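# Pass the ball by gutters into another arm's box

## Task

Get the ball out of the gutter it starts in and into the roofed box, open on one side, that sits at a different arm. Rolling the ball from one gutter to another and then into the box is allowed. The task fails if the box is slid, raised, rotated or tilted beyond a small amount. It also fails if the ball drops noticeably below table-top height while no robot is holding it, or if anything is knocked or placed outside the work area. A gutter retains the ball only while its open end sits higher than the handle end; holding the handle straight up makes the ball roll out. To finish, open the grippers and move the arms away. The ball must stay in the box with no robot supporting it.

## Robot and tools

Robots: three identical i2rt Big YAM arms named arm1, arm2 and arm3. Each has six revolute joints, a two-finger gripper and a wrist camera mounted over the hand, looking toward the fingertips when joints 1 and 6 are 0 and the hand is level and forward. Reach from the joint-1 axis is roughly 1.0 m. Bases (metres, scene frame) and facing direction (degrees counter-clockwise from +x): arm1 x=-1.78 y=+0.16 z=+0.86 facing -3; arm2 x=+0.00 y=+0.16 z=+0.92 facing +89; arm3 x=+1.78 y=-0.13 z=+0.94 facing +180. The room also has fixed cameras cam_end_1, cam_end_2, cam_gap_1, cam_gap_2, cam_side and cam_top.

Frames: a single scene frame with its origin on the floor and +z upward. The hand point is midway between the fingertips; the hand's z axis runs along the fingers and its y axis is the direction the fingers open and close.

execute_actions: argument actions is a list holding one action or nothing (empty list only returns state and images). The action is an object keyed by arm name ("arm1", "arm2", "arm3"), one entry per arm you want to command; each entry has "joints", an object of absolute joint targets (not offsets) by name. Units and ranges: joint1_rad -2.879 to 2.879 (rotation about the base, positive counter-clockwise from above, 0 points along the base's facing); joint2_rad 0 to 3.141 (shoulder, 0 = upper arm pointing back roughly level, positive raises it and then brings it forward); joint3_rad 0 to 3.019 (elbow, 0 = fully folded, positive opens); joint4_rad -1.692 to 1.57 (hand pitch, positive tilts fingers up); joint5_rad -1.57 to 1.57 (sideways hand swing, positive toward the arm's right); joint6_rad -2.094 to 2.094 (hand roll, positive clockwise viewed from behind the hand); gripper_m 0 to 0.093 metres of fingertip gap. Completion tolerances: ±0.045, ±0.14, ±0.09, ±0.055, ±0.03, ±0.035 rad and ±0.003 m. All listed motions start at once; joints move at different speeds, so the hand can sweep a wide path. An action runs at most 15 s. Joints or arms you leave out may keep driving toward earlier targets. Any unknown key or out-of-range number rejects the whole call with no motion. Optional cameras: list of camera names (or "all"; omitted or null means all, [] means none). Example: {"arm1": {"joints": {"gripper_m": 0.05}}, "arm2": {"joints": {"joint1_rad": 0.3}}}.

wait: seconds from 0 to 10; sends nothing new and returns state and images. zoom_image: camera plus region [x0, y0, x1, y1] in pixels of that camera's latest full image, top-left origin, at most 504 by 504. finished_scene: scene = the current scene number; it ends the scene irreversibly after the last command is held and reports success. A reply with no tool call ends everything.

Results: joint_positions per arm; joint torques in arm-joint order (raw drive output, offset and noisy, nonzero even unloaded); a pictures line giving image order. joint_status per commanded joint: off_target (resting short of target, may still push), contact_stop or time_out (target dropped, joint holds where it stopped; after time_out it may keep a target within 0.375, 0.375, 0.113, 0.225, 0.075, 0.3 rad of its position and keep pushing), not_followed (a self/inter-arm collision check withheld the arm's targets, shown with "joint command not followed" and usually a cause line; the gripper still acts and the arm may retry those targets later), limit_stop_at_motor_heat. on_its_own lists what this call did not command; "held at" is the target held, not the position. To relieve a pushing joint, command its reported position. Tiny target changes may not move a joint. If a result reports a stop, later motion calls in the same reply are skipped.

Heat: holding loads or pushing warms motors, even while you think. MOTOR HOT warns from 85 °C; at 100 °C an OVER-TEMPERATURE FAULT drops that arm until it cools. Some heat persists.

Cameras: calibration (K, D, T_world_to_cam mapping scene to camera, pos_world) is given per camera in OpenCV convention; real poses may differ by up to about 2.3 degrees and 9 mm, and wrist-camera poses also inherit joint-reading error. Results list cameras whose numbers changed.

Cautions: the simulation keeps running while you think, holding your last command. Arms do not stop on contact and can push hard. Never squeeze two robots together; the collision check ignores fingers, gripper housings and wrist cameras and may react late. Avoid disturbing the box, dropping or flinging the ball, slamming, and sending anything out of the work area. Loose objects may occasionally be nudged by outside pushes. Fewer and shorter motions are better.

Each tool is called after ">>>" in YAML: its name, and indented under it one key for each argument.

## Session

>>> execute_actions:
  actions: []

Scene clock: 0.00 s.
Joint torques (N m, as the arm reports them, + toward a larger angle): no reading
Motor temperatures (°C, as the motors report them): arm1=[26 27 41 24 23 25] | arm2=[24 35 40 23 23 25] | arm3=[25 30 47 24 26 25]
arm1.joint_positions: joint1_rad=+0.635 joint2_rad=+0.412 joint3_rad=+1.555 joint4_rad=-1.333 joint5_rad=-0.010 joint6_rad=+0.470 gripper_m=+0.095
arm1.joint_status: not commanded
arm1.hand: x=-1.6956 y=+0.2133 z=+1.5075 quat_wxyz=(-0.549, +0.047, -0.769, -0.324) (m; scene frame)
arm2.joint_positions: joint1_rad=-0.806 joint2_rad=+0.636 joint3_rad=+1.650 joint4_rad=-1.240 joint5_rad=-0.269 joint6_rad=+0.479 gripper_m=+0.094
arm2.joint_status: not commanded
arm2.hand: x=+0.1119 y=+0.3281 z=+1.5999 quat_wxyz=(-0.444, +0.187, -0.758, -0.440) (m; scene frame)
arm3.joint_positions: joint1_rad=-0.158 joint2_rad=+0.391 joint3_rad=+1.365 joint4_rad=-1.592 joint5_rad=+0.024 joint6_rad=-0.015 gripper_m=+0.095
arm3.joint_status: not commanded
arm3.hand: x=+1.6631 y=-0.1053 z=+1.4497 quat_wxyz=(-0.053, +0.889, -0.071, -0.450) (m; scene frame)
pictures: arm1_cam_wrist, arm2_cam_wrist, arm3_cam_wrist, cam_end_1, cam_end_2, cam_gap_1, cam_gap_2, cam_side, cam_top
camera_calibration (this result's frames):
arm1_cam_wrist: T_world_to_cam=[[0.421104, -0.792442, -0.441256, 1.54638], [-0.790244, -0.0817651, -0.607313, -0.400126], [0.445182, 0.604441, -0.660654, 1.75047], [0, 0, 0, 1]] pos_world=[-1.74666, 0.134646, 1.59581]
arm2_cam_wrist: T_world_to_cam=[[0.679691, -0.533279, -0.50362, 0.905141], [-0.726628, -0.395774, -0.561583, 1.11685], [0.100161, 0.747647, -0.656499, 0.918762], [0, 0, 0, 1]] pos_world=[0.104293, 0.237803, 1.68622]
arm3_cam_wrist: T_world_to_cam=[[0.177247, 0.984021, 0.0168975, -0.215181], [0.934877, -0.16298, -0.315346, -1.10718], [-0.307553, 0.0716913, -0.948826, 2.01605], [0, 0, 0, 1]] pos_world=[1.69326, -0.113239, 1.56737]
Images, in order (width x height): arm1_cam_wrist 616x616, arm2_cam_wrist 616x616, arm3_cam_wrist 616x616, cam_end_1 672x504, cam_end_2 672x504, cam_gap_1 672x504, cam_gap_2 672x504, cam_side 672x504, cam_top 672x504.

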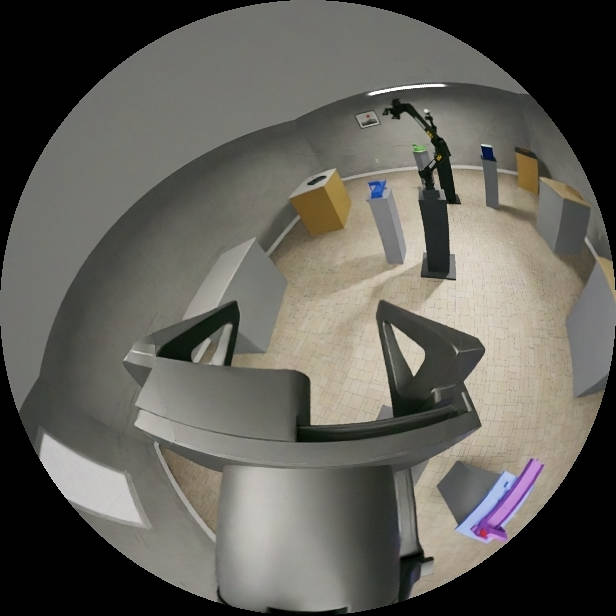

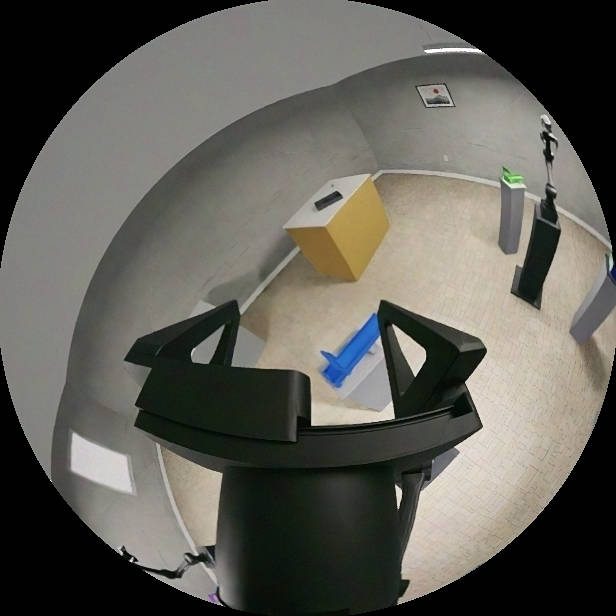

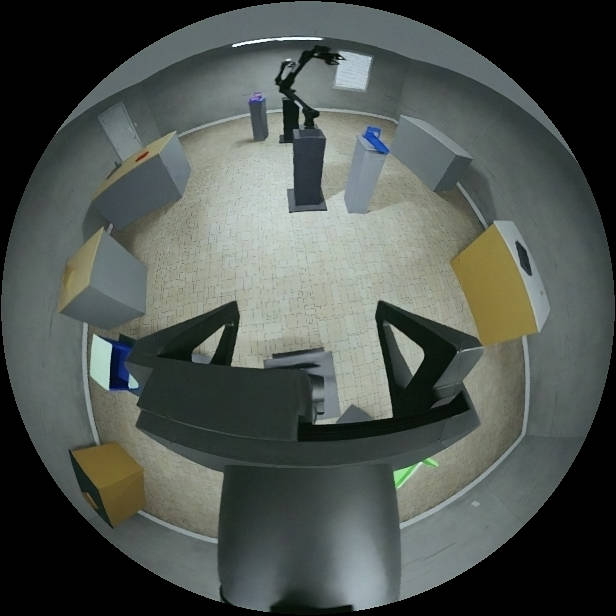

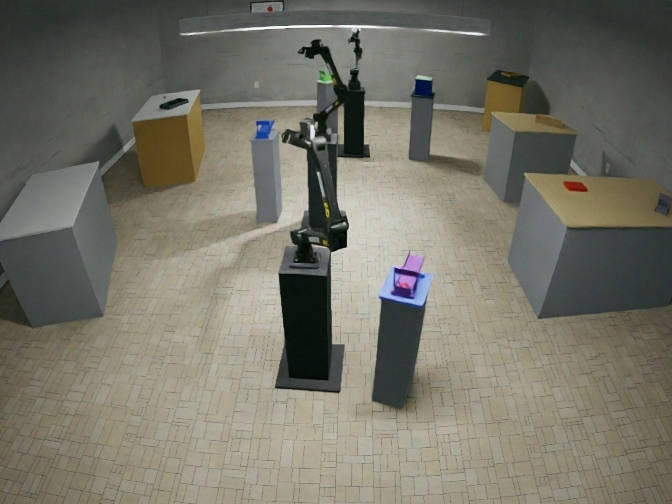

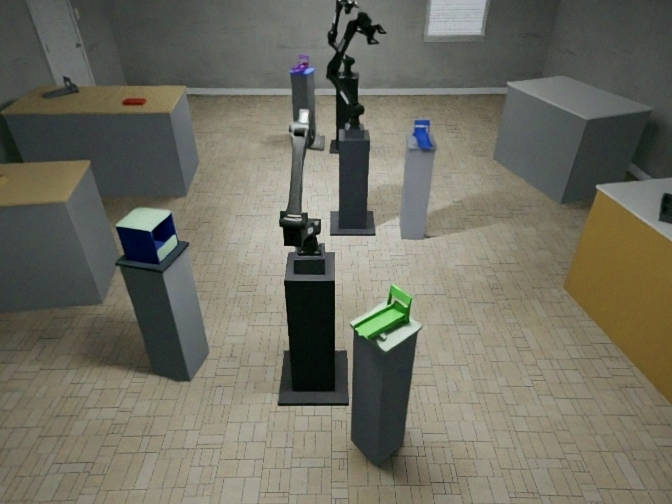

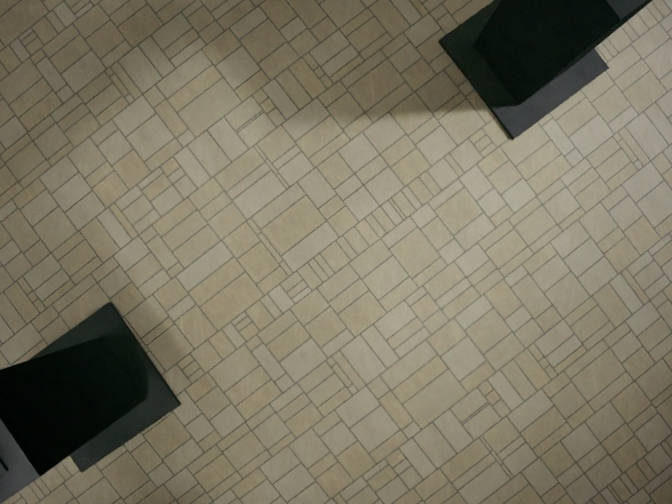

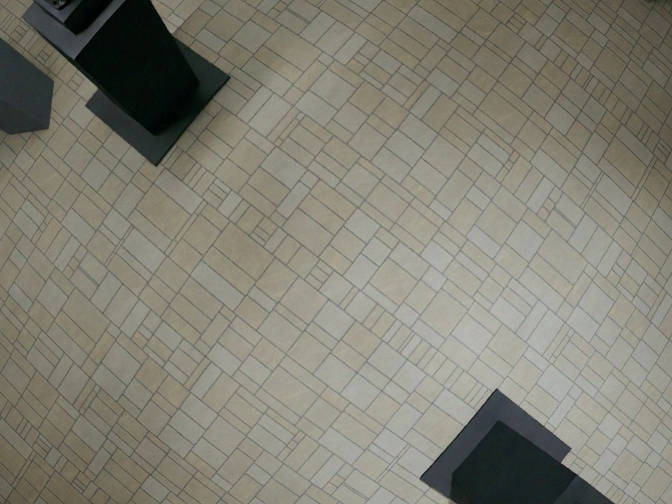

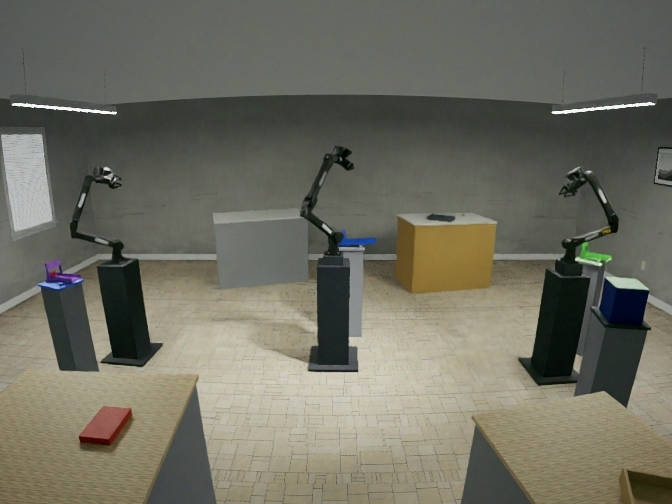

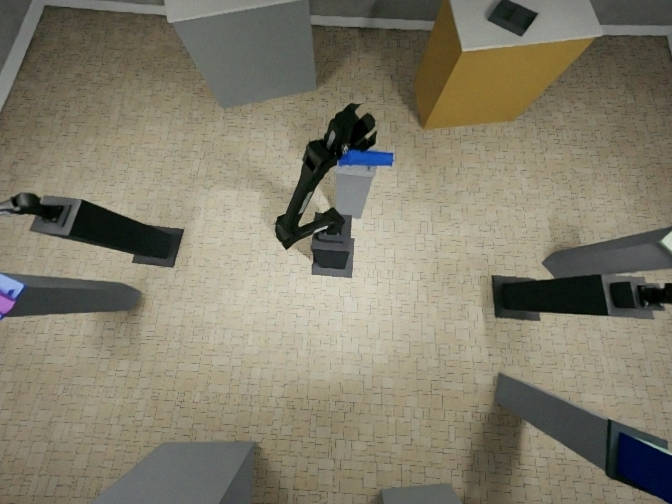

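>>> zoom_image:
  camera: "cam_end_1"
  region: [360, 230, 460, 320]

>>> zoom_image:
  camera: "arm1_cam_wrist"
  region: [420, 440, 570, 560]

>>> zoom_image:
  camera: "cam_end_2"
  region: [100, 190, 440, 380]

>>> zoom_image:
  camera: "cam_top"
  region: [310, 120, 420, 220]

Region (360, 230, 460, 320) of cam_end_1's 672x504 image, scaled by 5.040, with more detail than that image has; it fills the top 454 rows of this view, and the rest is white.

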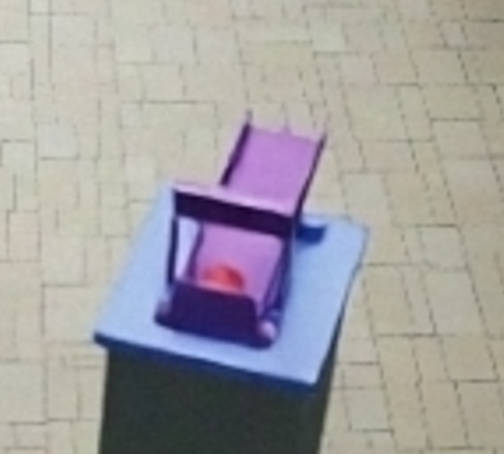

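Region (420, 440, 570, 560) of arm1_cam_wrist's 616x616 image, scaled by 3.360, with more detail than that image has; it fills the top 403 rows of this view, and the rest is white.

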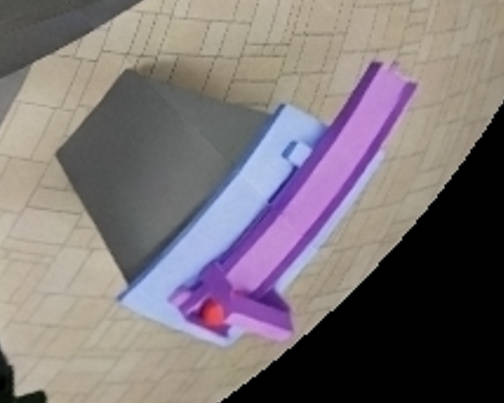

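Region (100, 190, 440, 380) of cam_end_2's 672x504 image, scaled by 1.482, with more detail than that image has; it fills the top 282 rows of this view, and the rest is white.

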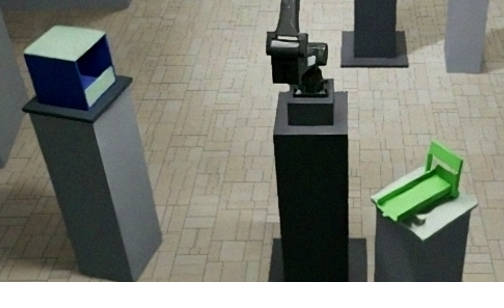

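Region (310, 120, 420, 220) of cam_top's 672x504 image, scaled by 4.582, with more detail than that image has; it fills the top 458 rows of this view, and the rest is white.

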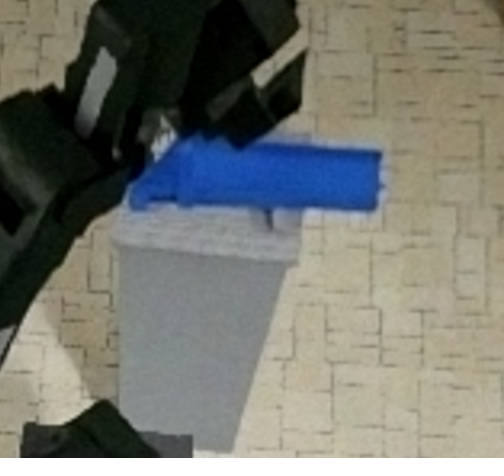

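>>> zoom_image:
  camera: "cam_end_2"
  region: [340, 275, 440, 365]

>>> zoom_image:
  camera: "cam_end_2"
  region: [105, 195, 205, 285]

>>> zoom_image:
  camera: "cam_end_2"
  region: [390, 110, 460, 170]

>>> zoom_image:
  camera: "arm2_cam_wrist"
  region: [290, 290, 420, 420]

Region (340, 275, 440, 365) of cam_end_2's 672x504 image, scaled by 5.040, with more detail than that image has; it fills the top 454 rows of this view, and the rest is white.

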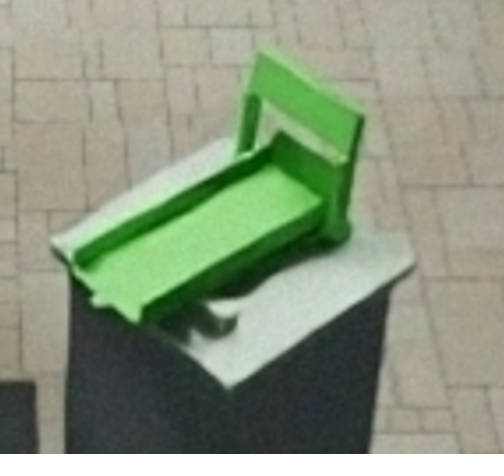

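Region (105, 195, 205, 285) of cam_end_2's 672x504 image, scaled by 5.040, with more detail than that image has; it fills the top 454 rows of this view, and the rest is white.

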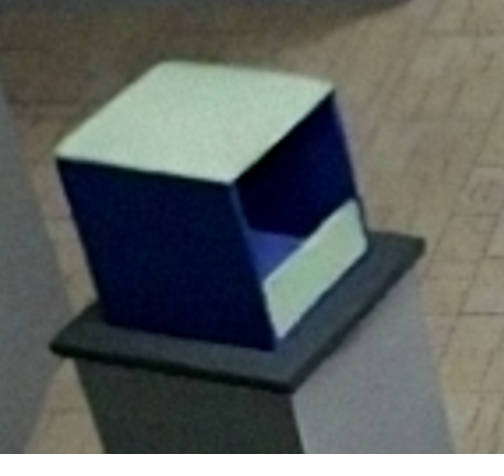

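Region (390, 110, 460, 170) of cam_end_2's 672x504 image, scaled by 7.200, with more detail than that image has; it fills the top 432 rows of this view, and the rest is white.

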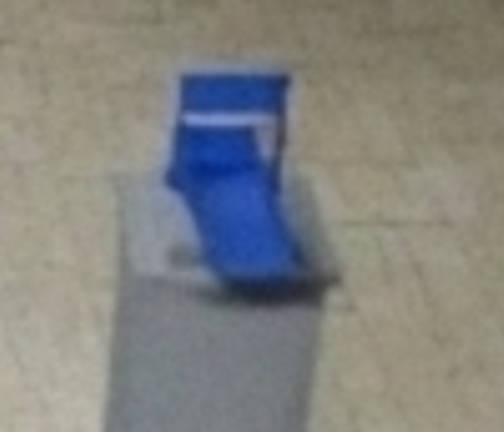

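Region (290, 290, 420, 420) of arm2_cam_wrist's 616x616 image, scaled by 3.877, with more detail than that image has.

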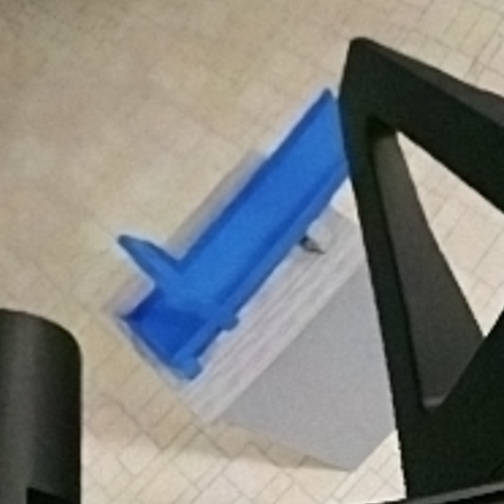

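>>> zoom_image:
  camera: "cam_side"
  region: [20, 245, 110, 305]

>>> zoom_image:
  camera: "cam_side"
  region: [310, 215, 400, 275]

>>> zoom_image:
  camera: "cam_side"
  region: [560, 230, 670, 340]

Region (20, 245, 110, 305) of cam_side's 672x504 image, scaled by 5.600, with more detail than that image has.

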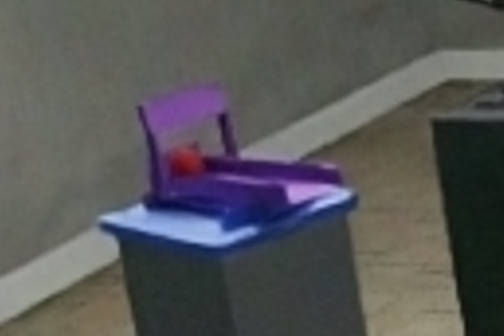

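Region (310, 215, 400, 275) of cam_side's 672x504 image, scaled by 5.600, with more detail than that image has.

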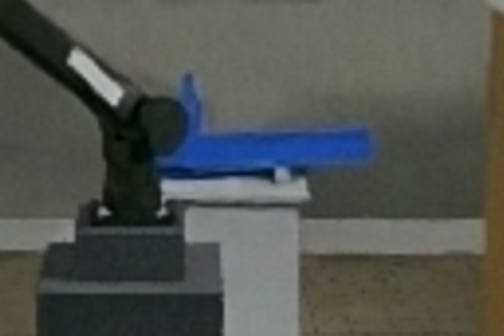

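Region (560, 230, 670, 340) of cam_side's 672x504 image, scaled by 4.582, with more detail than that image has.

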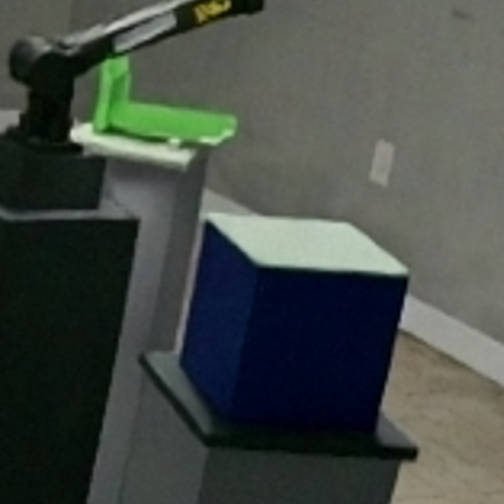

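>>> execute_actions:
  actions:
    - {"arm1":{"joints":{"joint1_rad":-2.05,"joint2_rad":1.6,"joint3_rad":1.53,"joint4_rad":-1.21,"joint5_rad":-0.253,"joint6_rad":-0.154,"gripper_m":0.08}},"arm2":{"joints":{"joint1_rad":-0.075,"joint2_rad":1.4,"joint3_rad":1.3,"joint4_rad":-1.096,"joint5_rad":0.255,"joint6_rad":-0.095,"gripper_m":0.08}},"arm3":{"joints":{"joint1_rad":-2.246,"joint2_rad":1.7,"joint3_rad":1.6,"joint4_rad":-1.209,"joint5_rad":0.246,"joint6_rad":0.286,"gripper_m":0.08}}}
  cameras: ["arm1_cam_wrist","arm2_cam_wrist","arm3_cam_wrist","cam_end_1","cam_end_2"]

Scene clock: 122.43 s.
Joint torques (N m, as the arm reports them, + toward a larger angle): arm1=[ -0.31 -18.4    8.3    0.71  -0.23  -0.22] | arm2=[  1.32 -12.58  13.66   1.39   0.14  -0.06] | arm3=[  0.85 -19.43   9.59   0.6    0.17   0.16]
Motor temperatures (°C, as the motors report them): arm1=[26 27 42 25 22 25] | arm2=[24 33 43 24 23 25] | arm3=[25 30 50 24 26 25]
arm1.joint_positions: joint1_rad=-2.059 joint2_rad=+1.616 joint3_rad=+1.527 joint4_rad=-1.214 joint5_rad=-0.252 joint6_rad=-0.146 gripper_m=+0.080
arm1.joint_status: all done
arm1.hand: x=-2.0268 y=-0.3381 z=+1.1020 quat_wxyz=(-0.170, -0.809, -0.560, +0.067) (m; scene frame)
arm2.joint_positions: joint1_rad=-0.069 joint2_rad=+1.410 joint3_rad=+1.273 joint4_rad=-1.106 joint5_rad=+0.252 joint6_rad=-0.087 gripper_m=+0.080
arm2.joint_status: all done
arm2.hand: x=+0.0855 y=+0.6411 z=+1.1540 quat_wxyz=(-0.202, +0.678, -0.707, -0.008) (m; scene frame)
arm3.joint_positions: joint1_rad=-2.248 joint2_rad=+1.714 joint3_rad=+1.584 joint4_rad=-1.205 joint5_rad=+0.248 joint6_rad=+0.278 gripper_m=+0.080
arm3.joint_status: all done
arm3.hand: x=+2.1754 y=+0.2936 z=+1.1577 quat_wxyz=(-0.171, +0.282, -0.943, +0.039) (m; scene frame)
pictures: arm1_cam_wrist, arm2_cam_wrist, arm3_cam_wrist, cam_end_1, cam_end_2
camera_calibration (this result's frames):
arm1_cam_wrist: T_world_to_cam=[[-0.929757, 0.31568, -0.189469, -1.57076], [0.253378, 0.921994, 0.292793, 0.509506], [0.267118, 0.224219, -0.937216, 1.77867], [0, 0, 0, 1]] pos_world=[-2.06464, -0.372714, 1.2202]
arm2_cam_wrist: T_world_to_cam=[[0.964672, -0.0775263, 0.251791, -0.322855], [-0.150997, -0.945873, 0.287271, 0.295008], [0.215891, -0.315142, -0.924163, 1.37496], [0, 0, 0, 1]] pos_world=[0.0591538, 0.687316, 1.26723]
arm3_cam_wrist: T_world_to_cam=[[0.50895, -0.845443, 0.161849, -1.04585], [-0.841873, -0.449677, 0.298396, 1.62558], [-0.179498, -0.288125, -0.940619, 1.68558], [0, 0, 0, 1]] pos_world=[2.20337, 0.332433, 1.26969]
Images, in order (width x height): arm1_cam_wrist 616x616, arm2_cam_wrist 616x616, arm3_cam_wrist 616x616, cam_end_1 672x504, cam_end_2 672x504.

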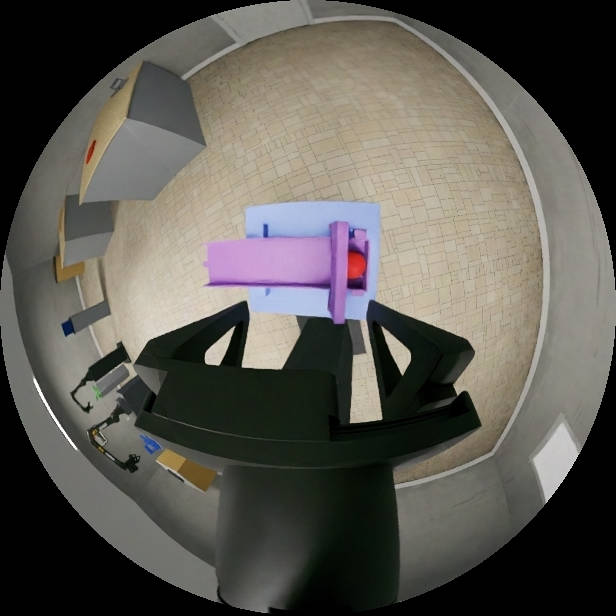

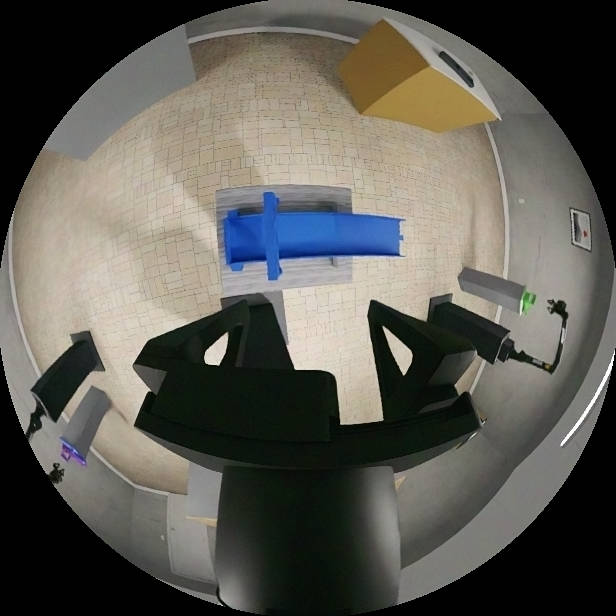

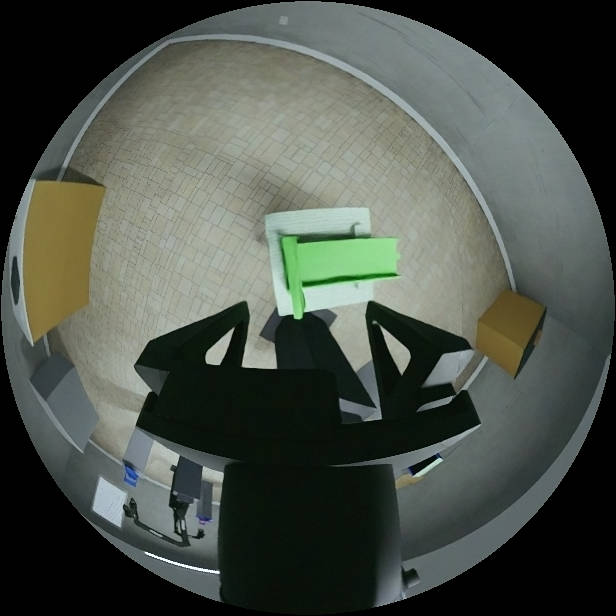

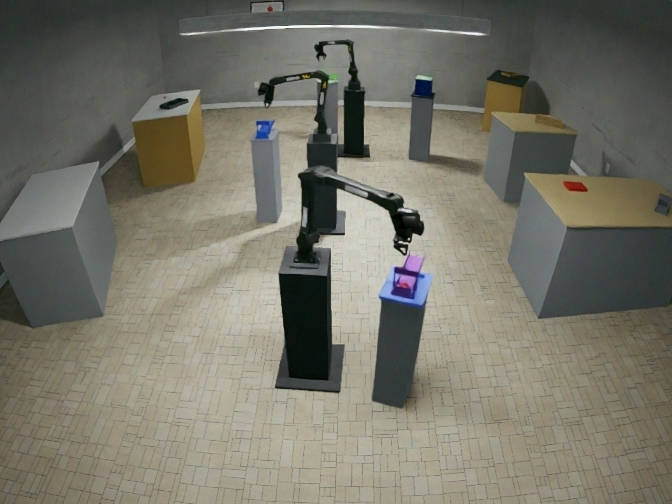

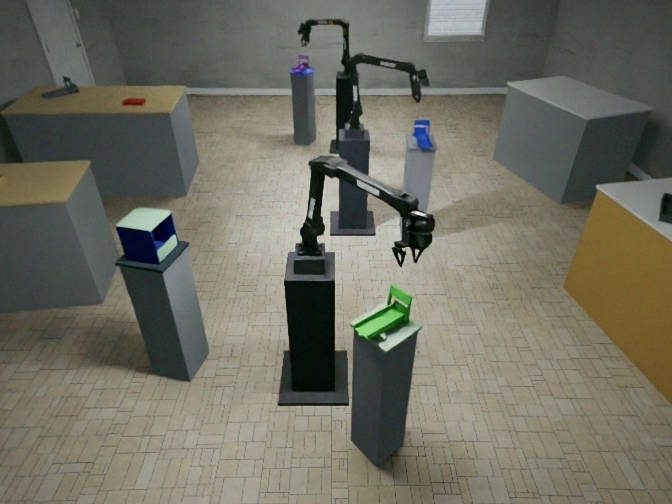

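>>> zoom_image:
  camera: "arm1_cam_wrist"
  region: [190, 190, 400, 340]

>>> zoom_image:
  camera: "arm2_cam_wrist"
  region: [200, 170, 420, 320]

>>> zoom_image:
  camera: "arm3_cam_wrist"
  region: [240, 190, 420, 330]

Region (190, 190, 400, 340) of arm1_cam_wrist's 616x616 image, scaled by 2.400, with more detail than that image has; it fills the top 360 rows of this view, and the rest is white.

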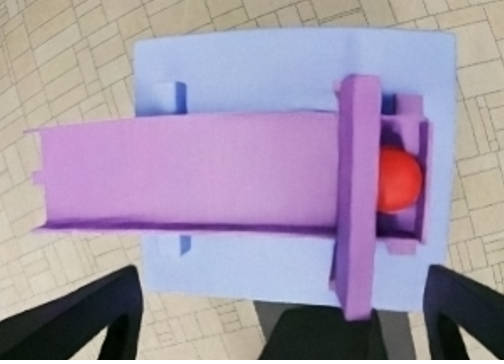

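Region (200, 170, 420, 320) of arm2_cam_wrist's 616x616 image, scaled by 2.291, with more detail than that image has; it fills the top 344 rows of this view, and the rest is white.

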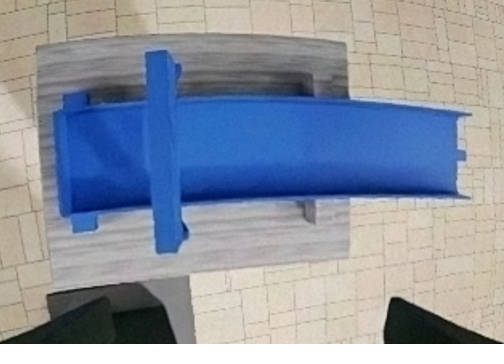

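Region (240, 190, 420, 330) of arm3_cam_wrist's 616x616 image, scaled by 2.800, with more detail than that image has.

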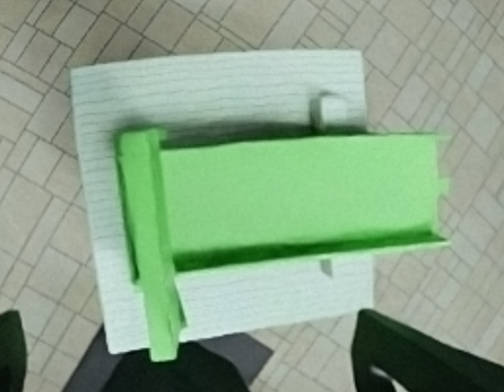

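>>> execute_actions:
  actions:
    - {"arm1":{"joints":{"joint1_rad":-2.077,"joint2_rad":1.775,"joint3_rad":1.59,"joint4_rad":-1.28,"joint5_rad":-0.247,"joint6_rad":-0.262}},"arm2":{"joints":{"joint1_rad":-0.064,"joint2_rad":1.735,"joint3_rad":1.40,"joint4_rad":-1.04,"joint5_rad":0.256,"joint6_rad":-0.047}},"arm3":{"joints":{"joint1_rad":-2.273,"joint2_rad":1.90,"joint3_rad":1.545,"joint4_rad":-1.10,"joint5_rad":0.248,"joint6_rad":0.251}}}
  cameras: ["arm1_cam_wrist","arm2_cam_wrist","arm3_cam_wrist","cam_end_1","cam_end_2"]

Scene clock: 216.00 s.
Joint torques (N m, as the arm reports them, + toward a larger angle): arm1=[ -1.38 -20.73  10.57  -0.17  -0.15  -0.23] | arm2=[  2.04 -17.11  11.55   1.11   0.13   0.07] | arm3=[ -0.78 -21.27   8.69   0.81   0.31  -0.01]
Motor temperatures (°C, as the motors report them): arm1=[26 31 47 24 22 25] | arm2=[24 34 48 24 23 25] | arm3=[25 34 53 24 26 25]
arm1.joint_positions: joint1_rad=-2.068 joint2_rad=+1.789 joint3_rad=+1.551 joint4_rad=-1.268 joint5_rad=-0.249 joint6_rad=-0.254 gripper_m=+0.080
arm1.joint_status: all done
arm1.hand: x=-2.0349 y=-0.3405 z=+1.0170 quat_wxyz=(-0.127, -0.794, -0.594, -0.017) (m; scene frame)
arm2.joint_positions: joint1_rad=-0.069 joint2_rad=+1.746 joint3_rad=+1.384 joint4_rad=-1.051 joint5_rad=+0.254 joint6_rad=-0.055 gripper_m=+0.080
arm2.joint_status: all done
arm2.hand: x=+0.0913 y=+0.7063 z=+1.0378 quat_wxyz=(-0.141, +0.681, -0.717, +0.044) (m; scene frame)
arm3.joint_positions: joint1_rad=-2.264 joint2_rad=+1.915 joint3_rad=+1.531 joint4_rad=-1.109 joint5_rad=+0.248 joint6_rad=+0.261 gripper_m=+0.080
arm3.joint_status: all done
arm3.hand: x=+2.1889 y=+0.2938 z=+1.0268 quat_wxyz=(-0.105, +0.293, -0.947, +0.085) (m; scene frame)
pictures: arm1_cam_wrist, arm2_cam_wrist, arm3_cam_wrist, cam_end_1, cam_end_2
camera_calibration (this result's frames):
arm1_cam_wrist: T_world_to_cam=[[-0.94202, 0.260292, -0.211771, -1.61479], [0.140863, 0.879552, 0.454473, 0.130774], [0.304559, 0.398292, -0.865221, 1.76394], [0, 0, 0, 1]] pos_world=[-2.07681, -0.397268, 1.12479]
arm2_cam_wrist: T_world_to_cam=[[0.967309, -0.0669562, 0.2446, -0.294467], [-0.171552, -0.883102, 0.436692, 0.19347], [0.186768, -0.464378, -0.86572, 1.33435], [0, 0, 0, 1]] pos_world=[0.0688177, 0.770779, 1.14271]
arm3_cam_wrist: T_world_to_cam=[[0.527358, -0.821993, 0.214988, -1.13306], [-0.804863, -0.402245, 0.436342, 1.4395], [-0.272192, -0.403145, -0.87372, 1.7329], [0, 0, 0, 1]] pos_world=[2.22782, 0.346271, 1.12955]
Images, in order (width x height): arm1_cam_wrist 616x616, arm2_cam_wrist 616x616, arm3_cam_wrist 616x616, cam_end_1 672x504, cam_end_2 672x504.

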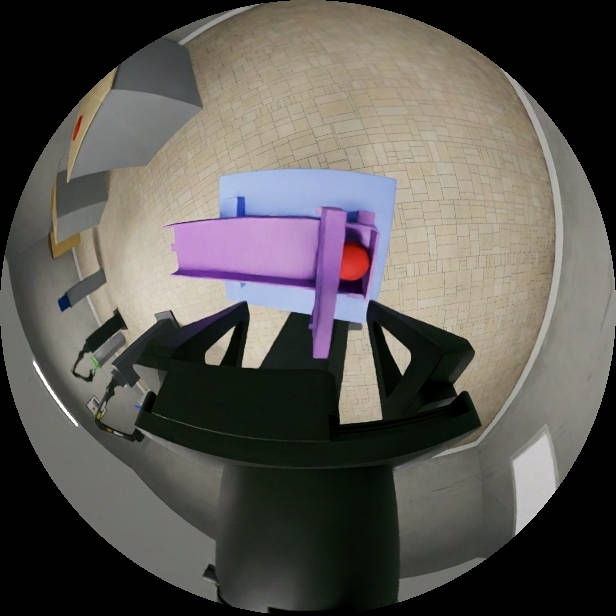

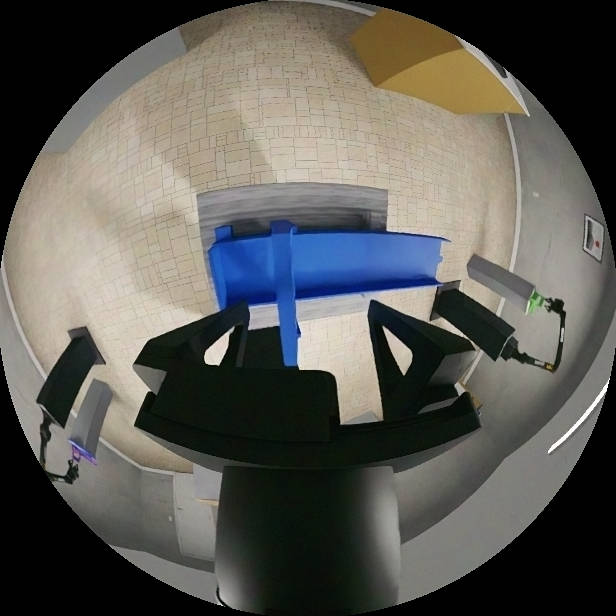

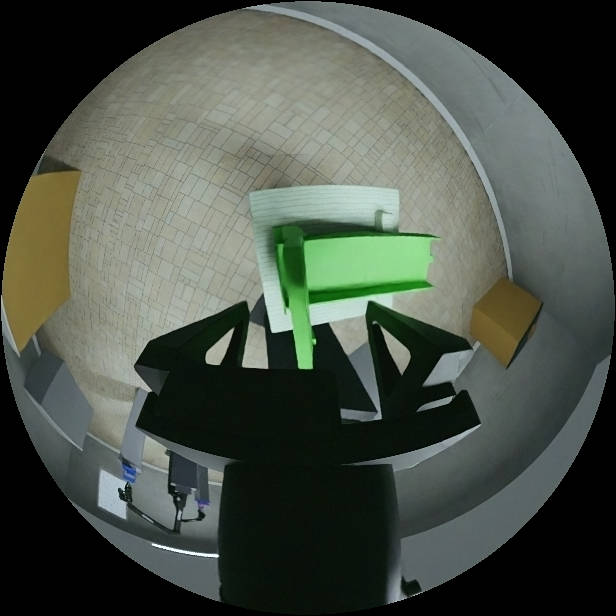

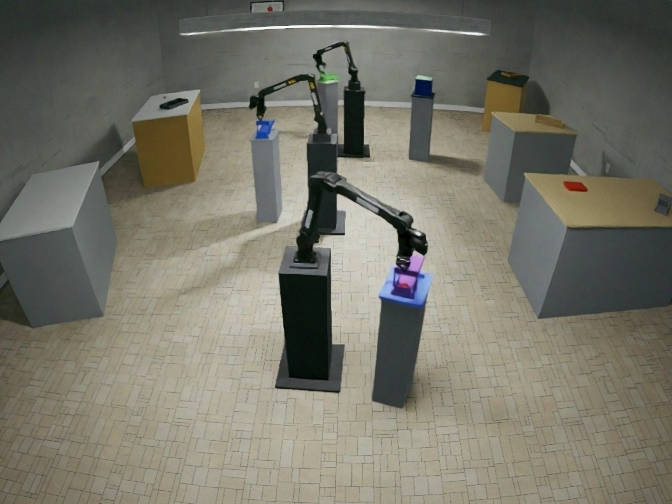

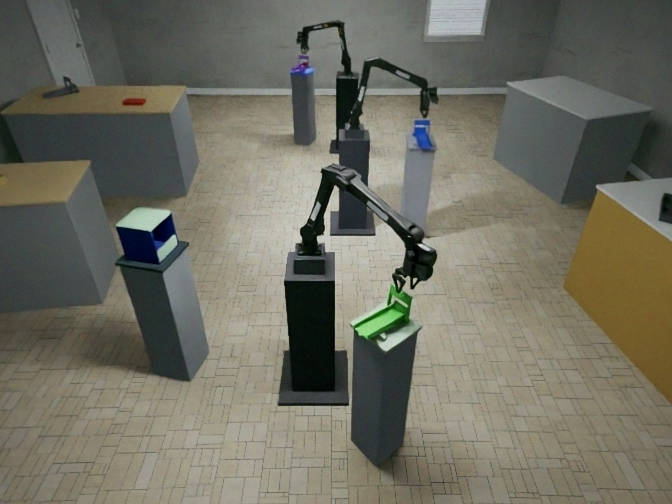

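>>> zoom_image:
  camera: "arm1_cam_wrist"
  region: [220, 190, 420, 370]

>>> zoom_image:
  camera: "arm2_cam_wrist"
  region: [190, 200, 410, 380]

>>> zoom_image:
  camera: "arm3_cam_wrist"
  region: [210, 200, 410, 380]

Region (220, 190, 420, 370) of arm1_cam_wrist's 616x616 image, scaled by 2.520, with more detail than that image has; it fills the top 454 rows of this view, and the rest is white.

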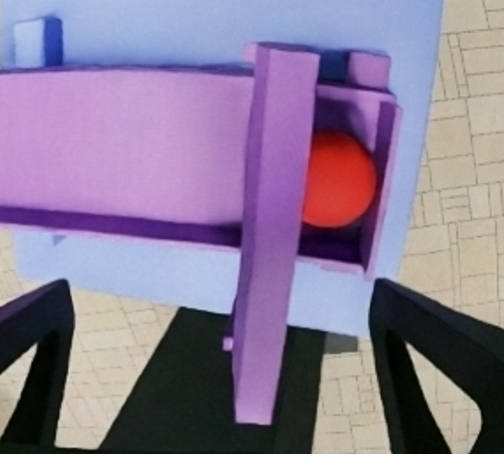

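Region (190, 200, 410, 380) of arm2_cam_wrist's 616x616 image, scaled by 2.291, with more detail than that image has; it fills the top 412 rows of this view, and the rest is white.

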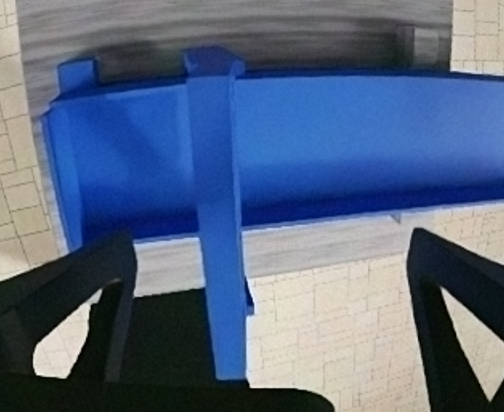

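Region (210, 200, 410, 380) of arm3_cam_wrist's 616x616 image, scaled by 2.520, with more detail than that image has; it fills the top 454 rows of this view, and the rest is white.

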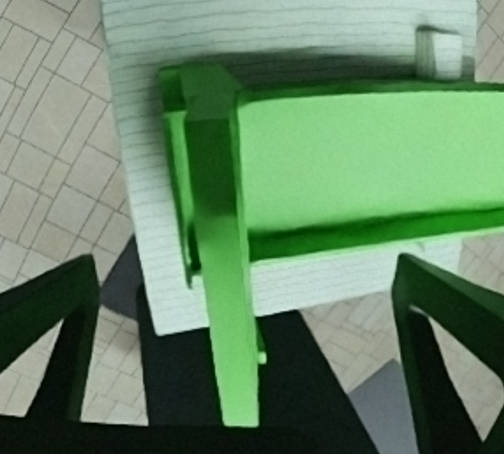

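>>> execute_actions:
  actions:
    - {"arm1":{"joints":{"joint1_rad":-2.085,"joint2_rad":1.78,"joint3_rad":1.685,"joint4_rad":-1.372,"joint5_rad":-0.247,"joint6_rad":-0.268}},"arm2":{"joints":{"joint1_rad":-0.052,"joint2_rad":1.74,"joint3_rad":1.435,"joint4_rad":-1.12,"joint5_rad":0.256,"joint6_rad":-0.04}},"arm3":{"joints":{"joint1_rad":-2.281,"joint2_rad":1.905,"joint3_rad":1.6,"joint4_rad":-1.19,"joint5_rad":0.248,"joint6_rad":0.243}}}
  cameras: []

Scene clock: 275.83 s.
Joint torques (N m, as the arm reports them, + toward a larger angle): arm1=[ -1.27 -20.    11.08  -0.24  -0.15  -0.23] | arm2=[  2.11 -16.65  14.11  -0.01   0.13   0.07] | arm3=[ -0.99 -20.84  11.17   0.11   0.31   0.  ]
Motor temperatures (°C, as the motors report them): arm1=[26 33 54 24 22 25] | arm2=[24 36 46 23 23 25] | arm3=[25 36 52 24 26 25]
arm1.joint_positions: joint1_rad=-2.076 joint2_rad=+1.785 joint3_rad=+1.640 joint4_rad=-1.359 joint5_rad=-0.249 joint6_rad=-0.260 gripper_m=+0.080
arm1.joint_status: all done
arm1.hand: x=-2.0421 y=-0.3436 z=+1.0527 quat_wxyz=(-0.127, -0.795, -0.593, -0.015) (m; scene frame)
arm2.joint_positions: joint1_rad=-0.057 joint2_rad=+1.746 joint3_rad=+1.392 joint4_rad=-1.104 joint5_rad=+0.254 joint6_rad=-0.048 gripper_m=+0.080
arm2.joint_status: all done
arm2.hand: x=+0.0842 y=+0.6976 z=+1.0392 quat_wxyz=(-0.125, +0.686, -0.715, +0.058) (m; scene frame)
arm3.joint_positions: joint1_rad=-2.269 joint2_rad=+1.915 joint3_rad=+1.548 joint4_rad=-1.180 joint5_rad=+0.248 joint6_rad=+0.253 gripper_m=+0.080
arm3.joint_status: all done
arm3.hand: x=+2.1843 y=+0.2837 z=+1.0323 quat_wxyz=(-0.082, +0.297, -0.946, +0.099) (m; scene frame)
pictures: none
No camera images: the call's "cameras" was empty. Leave "cameras" out to get every camera's image.

>>> execute_actions:
  actions:
    - {"arm1":{"joints":{"joint2_rad":1.895}},"arm2":{"joints":{"joint2_rad":1.825}},"arm3":{"joints":{"joint2_rad":1.985}}}
  cameras: ["arm1_cam_wrist","arm2_cam_wrist","arm3_cam_wrist"]

Scene clock: 288.80 s.
Joint torques (N m, as the arm reports them, + toward a larger angle): arm1=[ -1.29 -21.76  10.47  -0.38  -0.15  -0.23] | arm2=[  2.09 -15.68  12.95  -0.12   0.13   0.07] | arm3=[ -1.44 -20.23  10.22  -0.36   0.29  -0.01]
Motor temperatures (°C, as the motors report them): arm1=[26 33 55 24 22 25] | arm2=[24 36 48 23 23 25] | arm3=[25 36 54 24 26 25]
arm1.joint_positions: joint1_rad=-2.076 joint2_rad=+1.903 joint3_rad=+1.644 joint4_rad=-1.359 joint5_rad=-0.249 joint6_rad=-0.260 gripper_m=+0.080
arm1.joint_status: all done
arm1.hand: x=-2.0445 y=-0.3474 z=+0.9900 quat_wxyz=(-0.106, -0.799, -0.588, -0.068) (m; scene frame)
arm2.joint_positions: joint1_rad=-0.057 joint2_rad=+1.812 joint3_rad=+1.401 joint4_rad=-1.104 joint5_rad=+0.254 joint6_rad=-0.047 gripper_m=+0.080
arm2.joint_status: all done
arm2.hand: x=+0.0842 y=+0.6991 z=+1.0079 quat_wxyz=(-0.103, +0.689, -0.713, +0.077) (m; scene frame)
arm3.joint_positions: joint1_rad=-2.269 joint2_rad=+1.979 joint3_rad=+1.556 joint4_rad=-1.181 joint5_rad=+0.248 joint6_rad=+0.253 gripper_m=+0.080
arm3.joint_status: all done
arm3.hand: x=+2.1840 y=+0.2830 z=+0.9996 quat_wxyz=(-0.058, +0.301, -0.945, +0.114) (m; scene frame)
pictures: arm1_cam_wrist, arm2_cam_wrist, arm3_cam_wrist
camera_calibration (this result's frames):
arm1_cam_wrist: T_world_to_cam=[[-0.928347, 0.283494, -0.240421, -1.56336], [0.113778, 0.832464, 0.542271, -0.00813052], [0.353873, 0.476061, -0.805071, 1.81454], [0, 0, 0, 1]] pos_world=[-2.09253, -0.413859, 1.08938]
arm2_cam_wrist: T_world_to_cam=[[0.969743, -0.0378636, 0.241175, -0.297854], [-0.163276, -0.835028, 0.525422, 0.0752476], [0.181494, -0.548903, -0.815945, 1.31576], [0, 0, 0, 1]] pos_world=[0.0623254, 0.77378, 1.10589]
arm3_cam_wrist: T_world_to_cam=[[0.544988, -0.801548, 0.245986, -1.20889], [-0.769502, -0.361662, 0.526371, 1.2644], [-0.332948, -0.476153, -0.813894, 1.79704], [0, 0, 0, 1]] pos_world=[2.23011, 0.343976, 1.09443]
Images, in order (width x height): arm1_cam_wrist 616x616, arm2_cam_wrist 616x616, arm3_cam_wrist 616x616.

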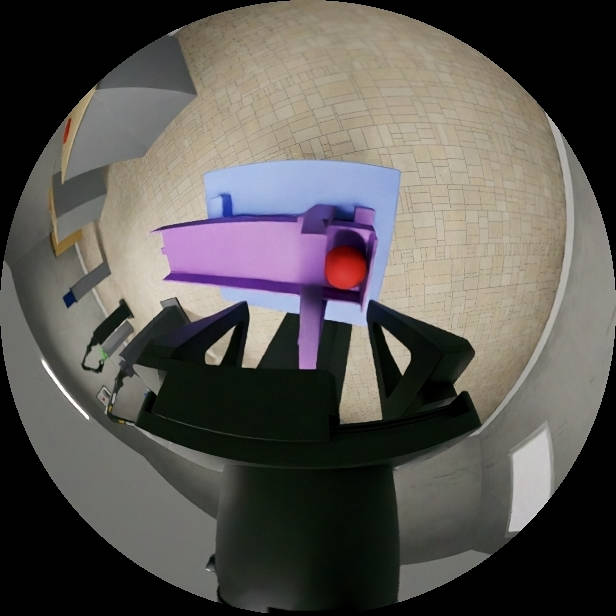

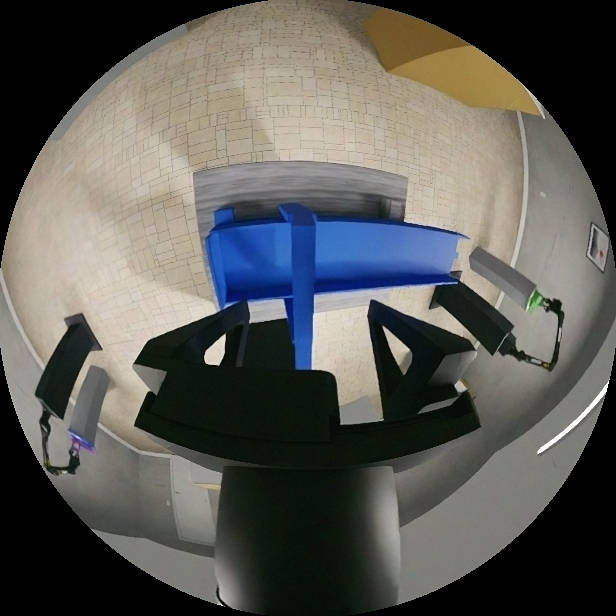

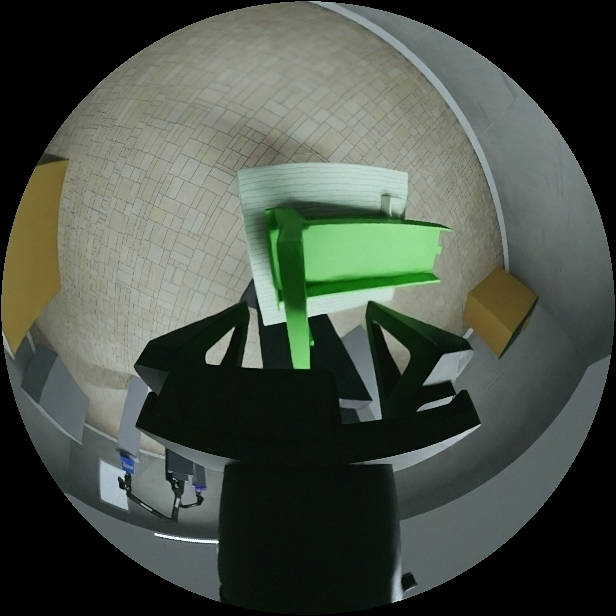

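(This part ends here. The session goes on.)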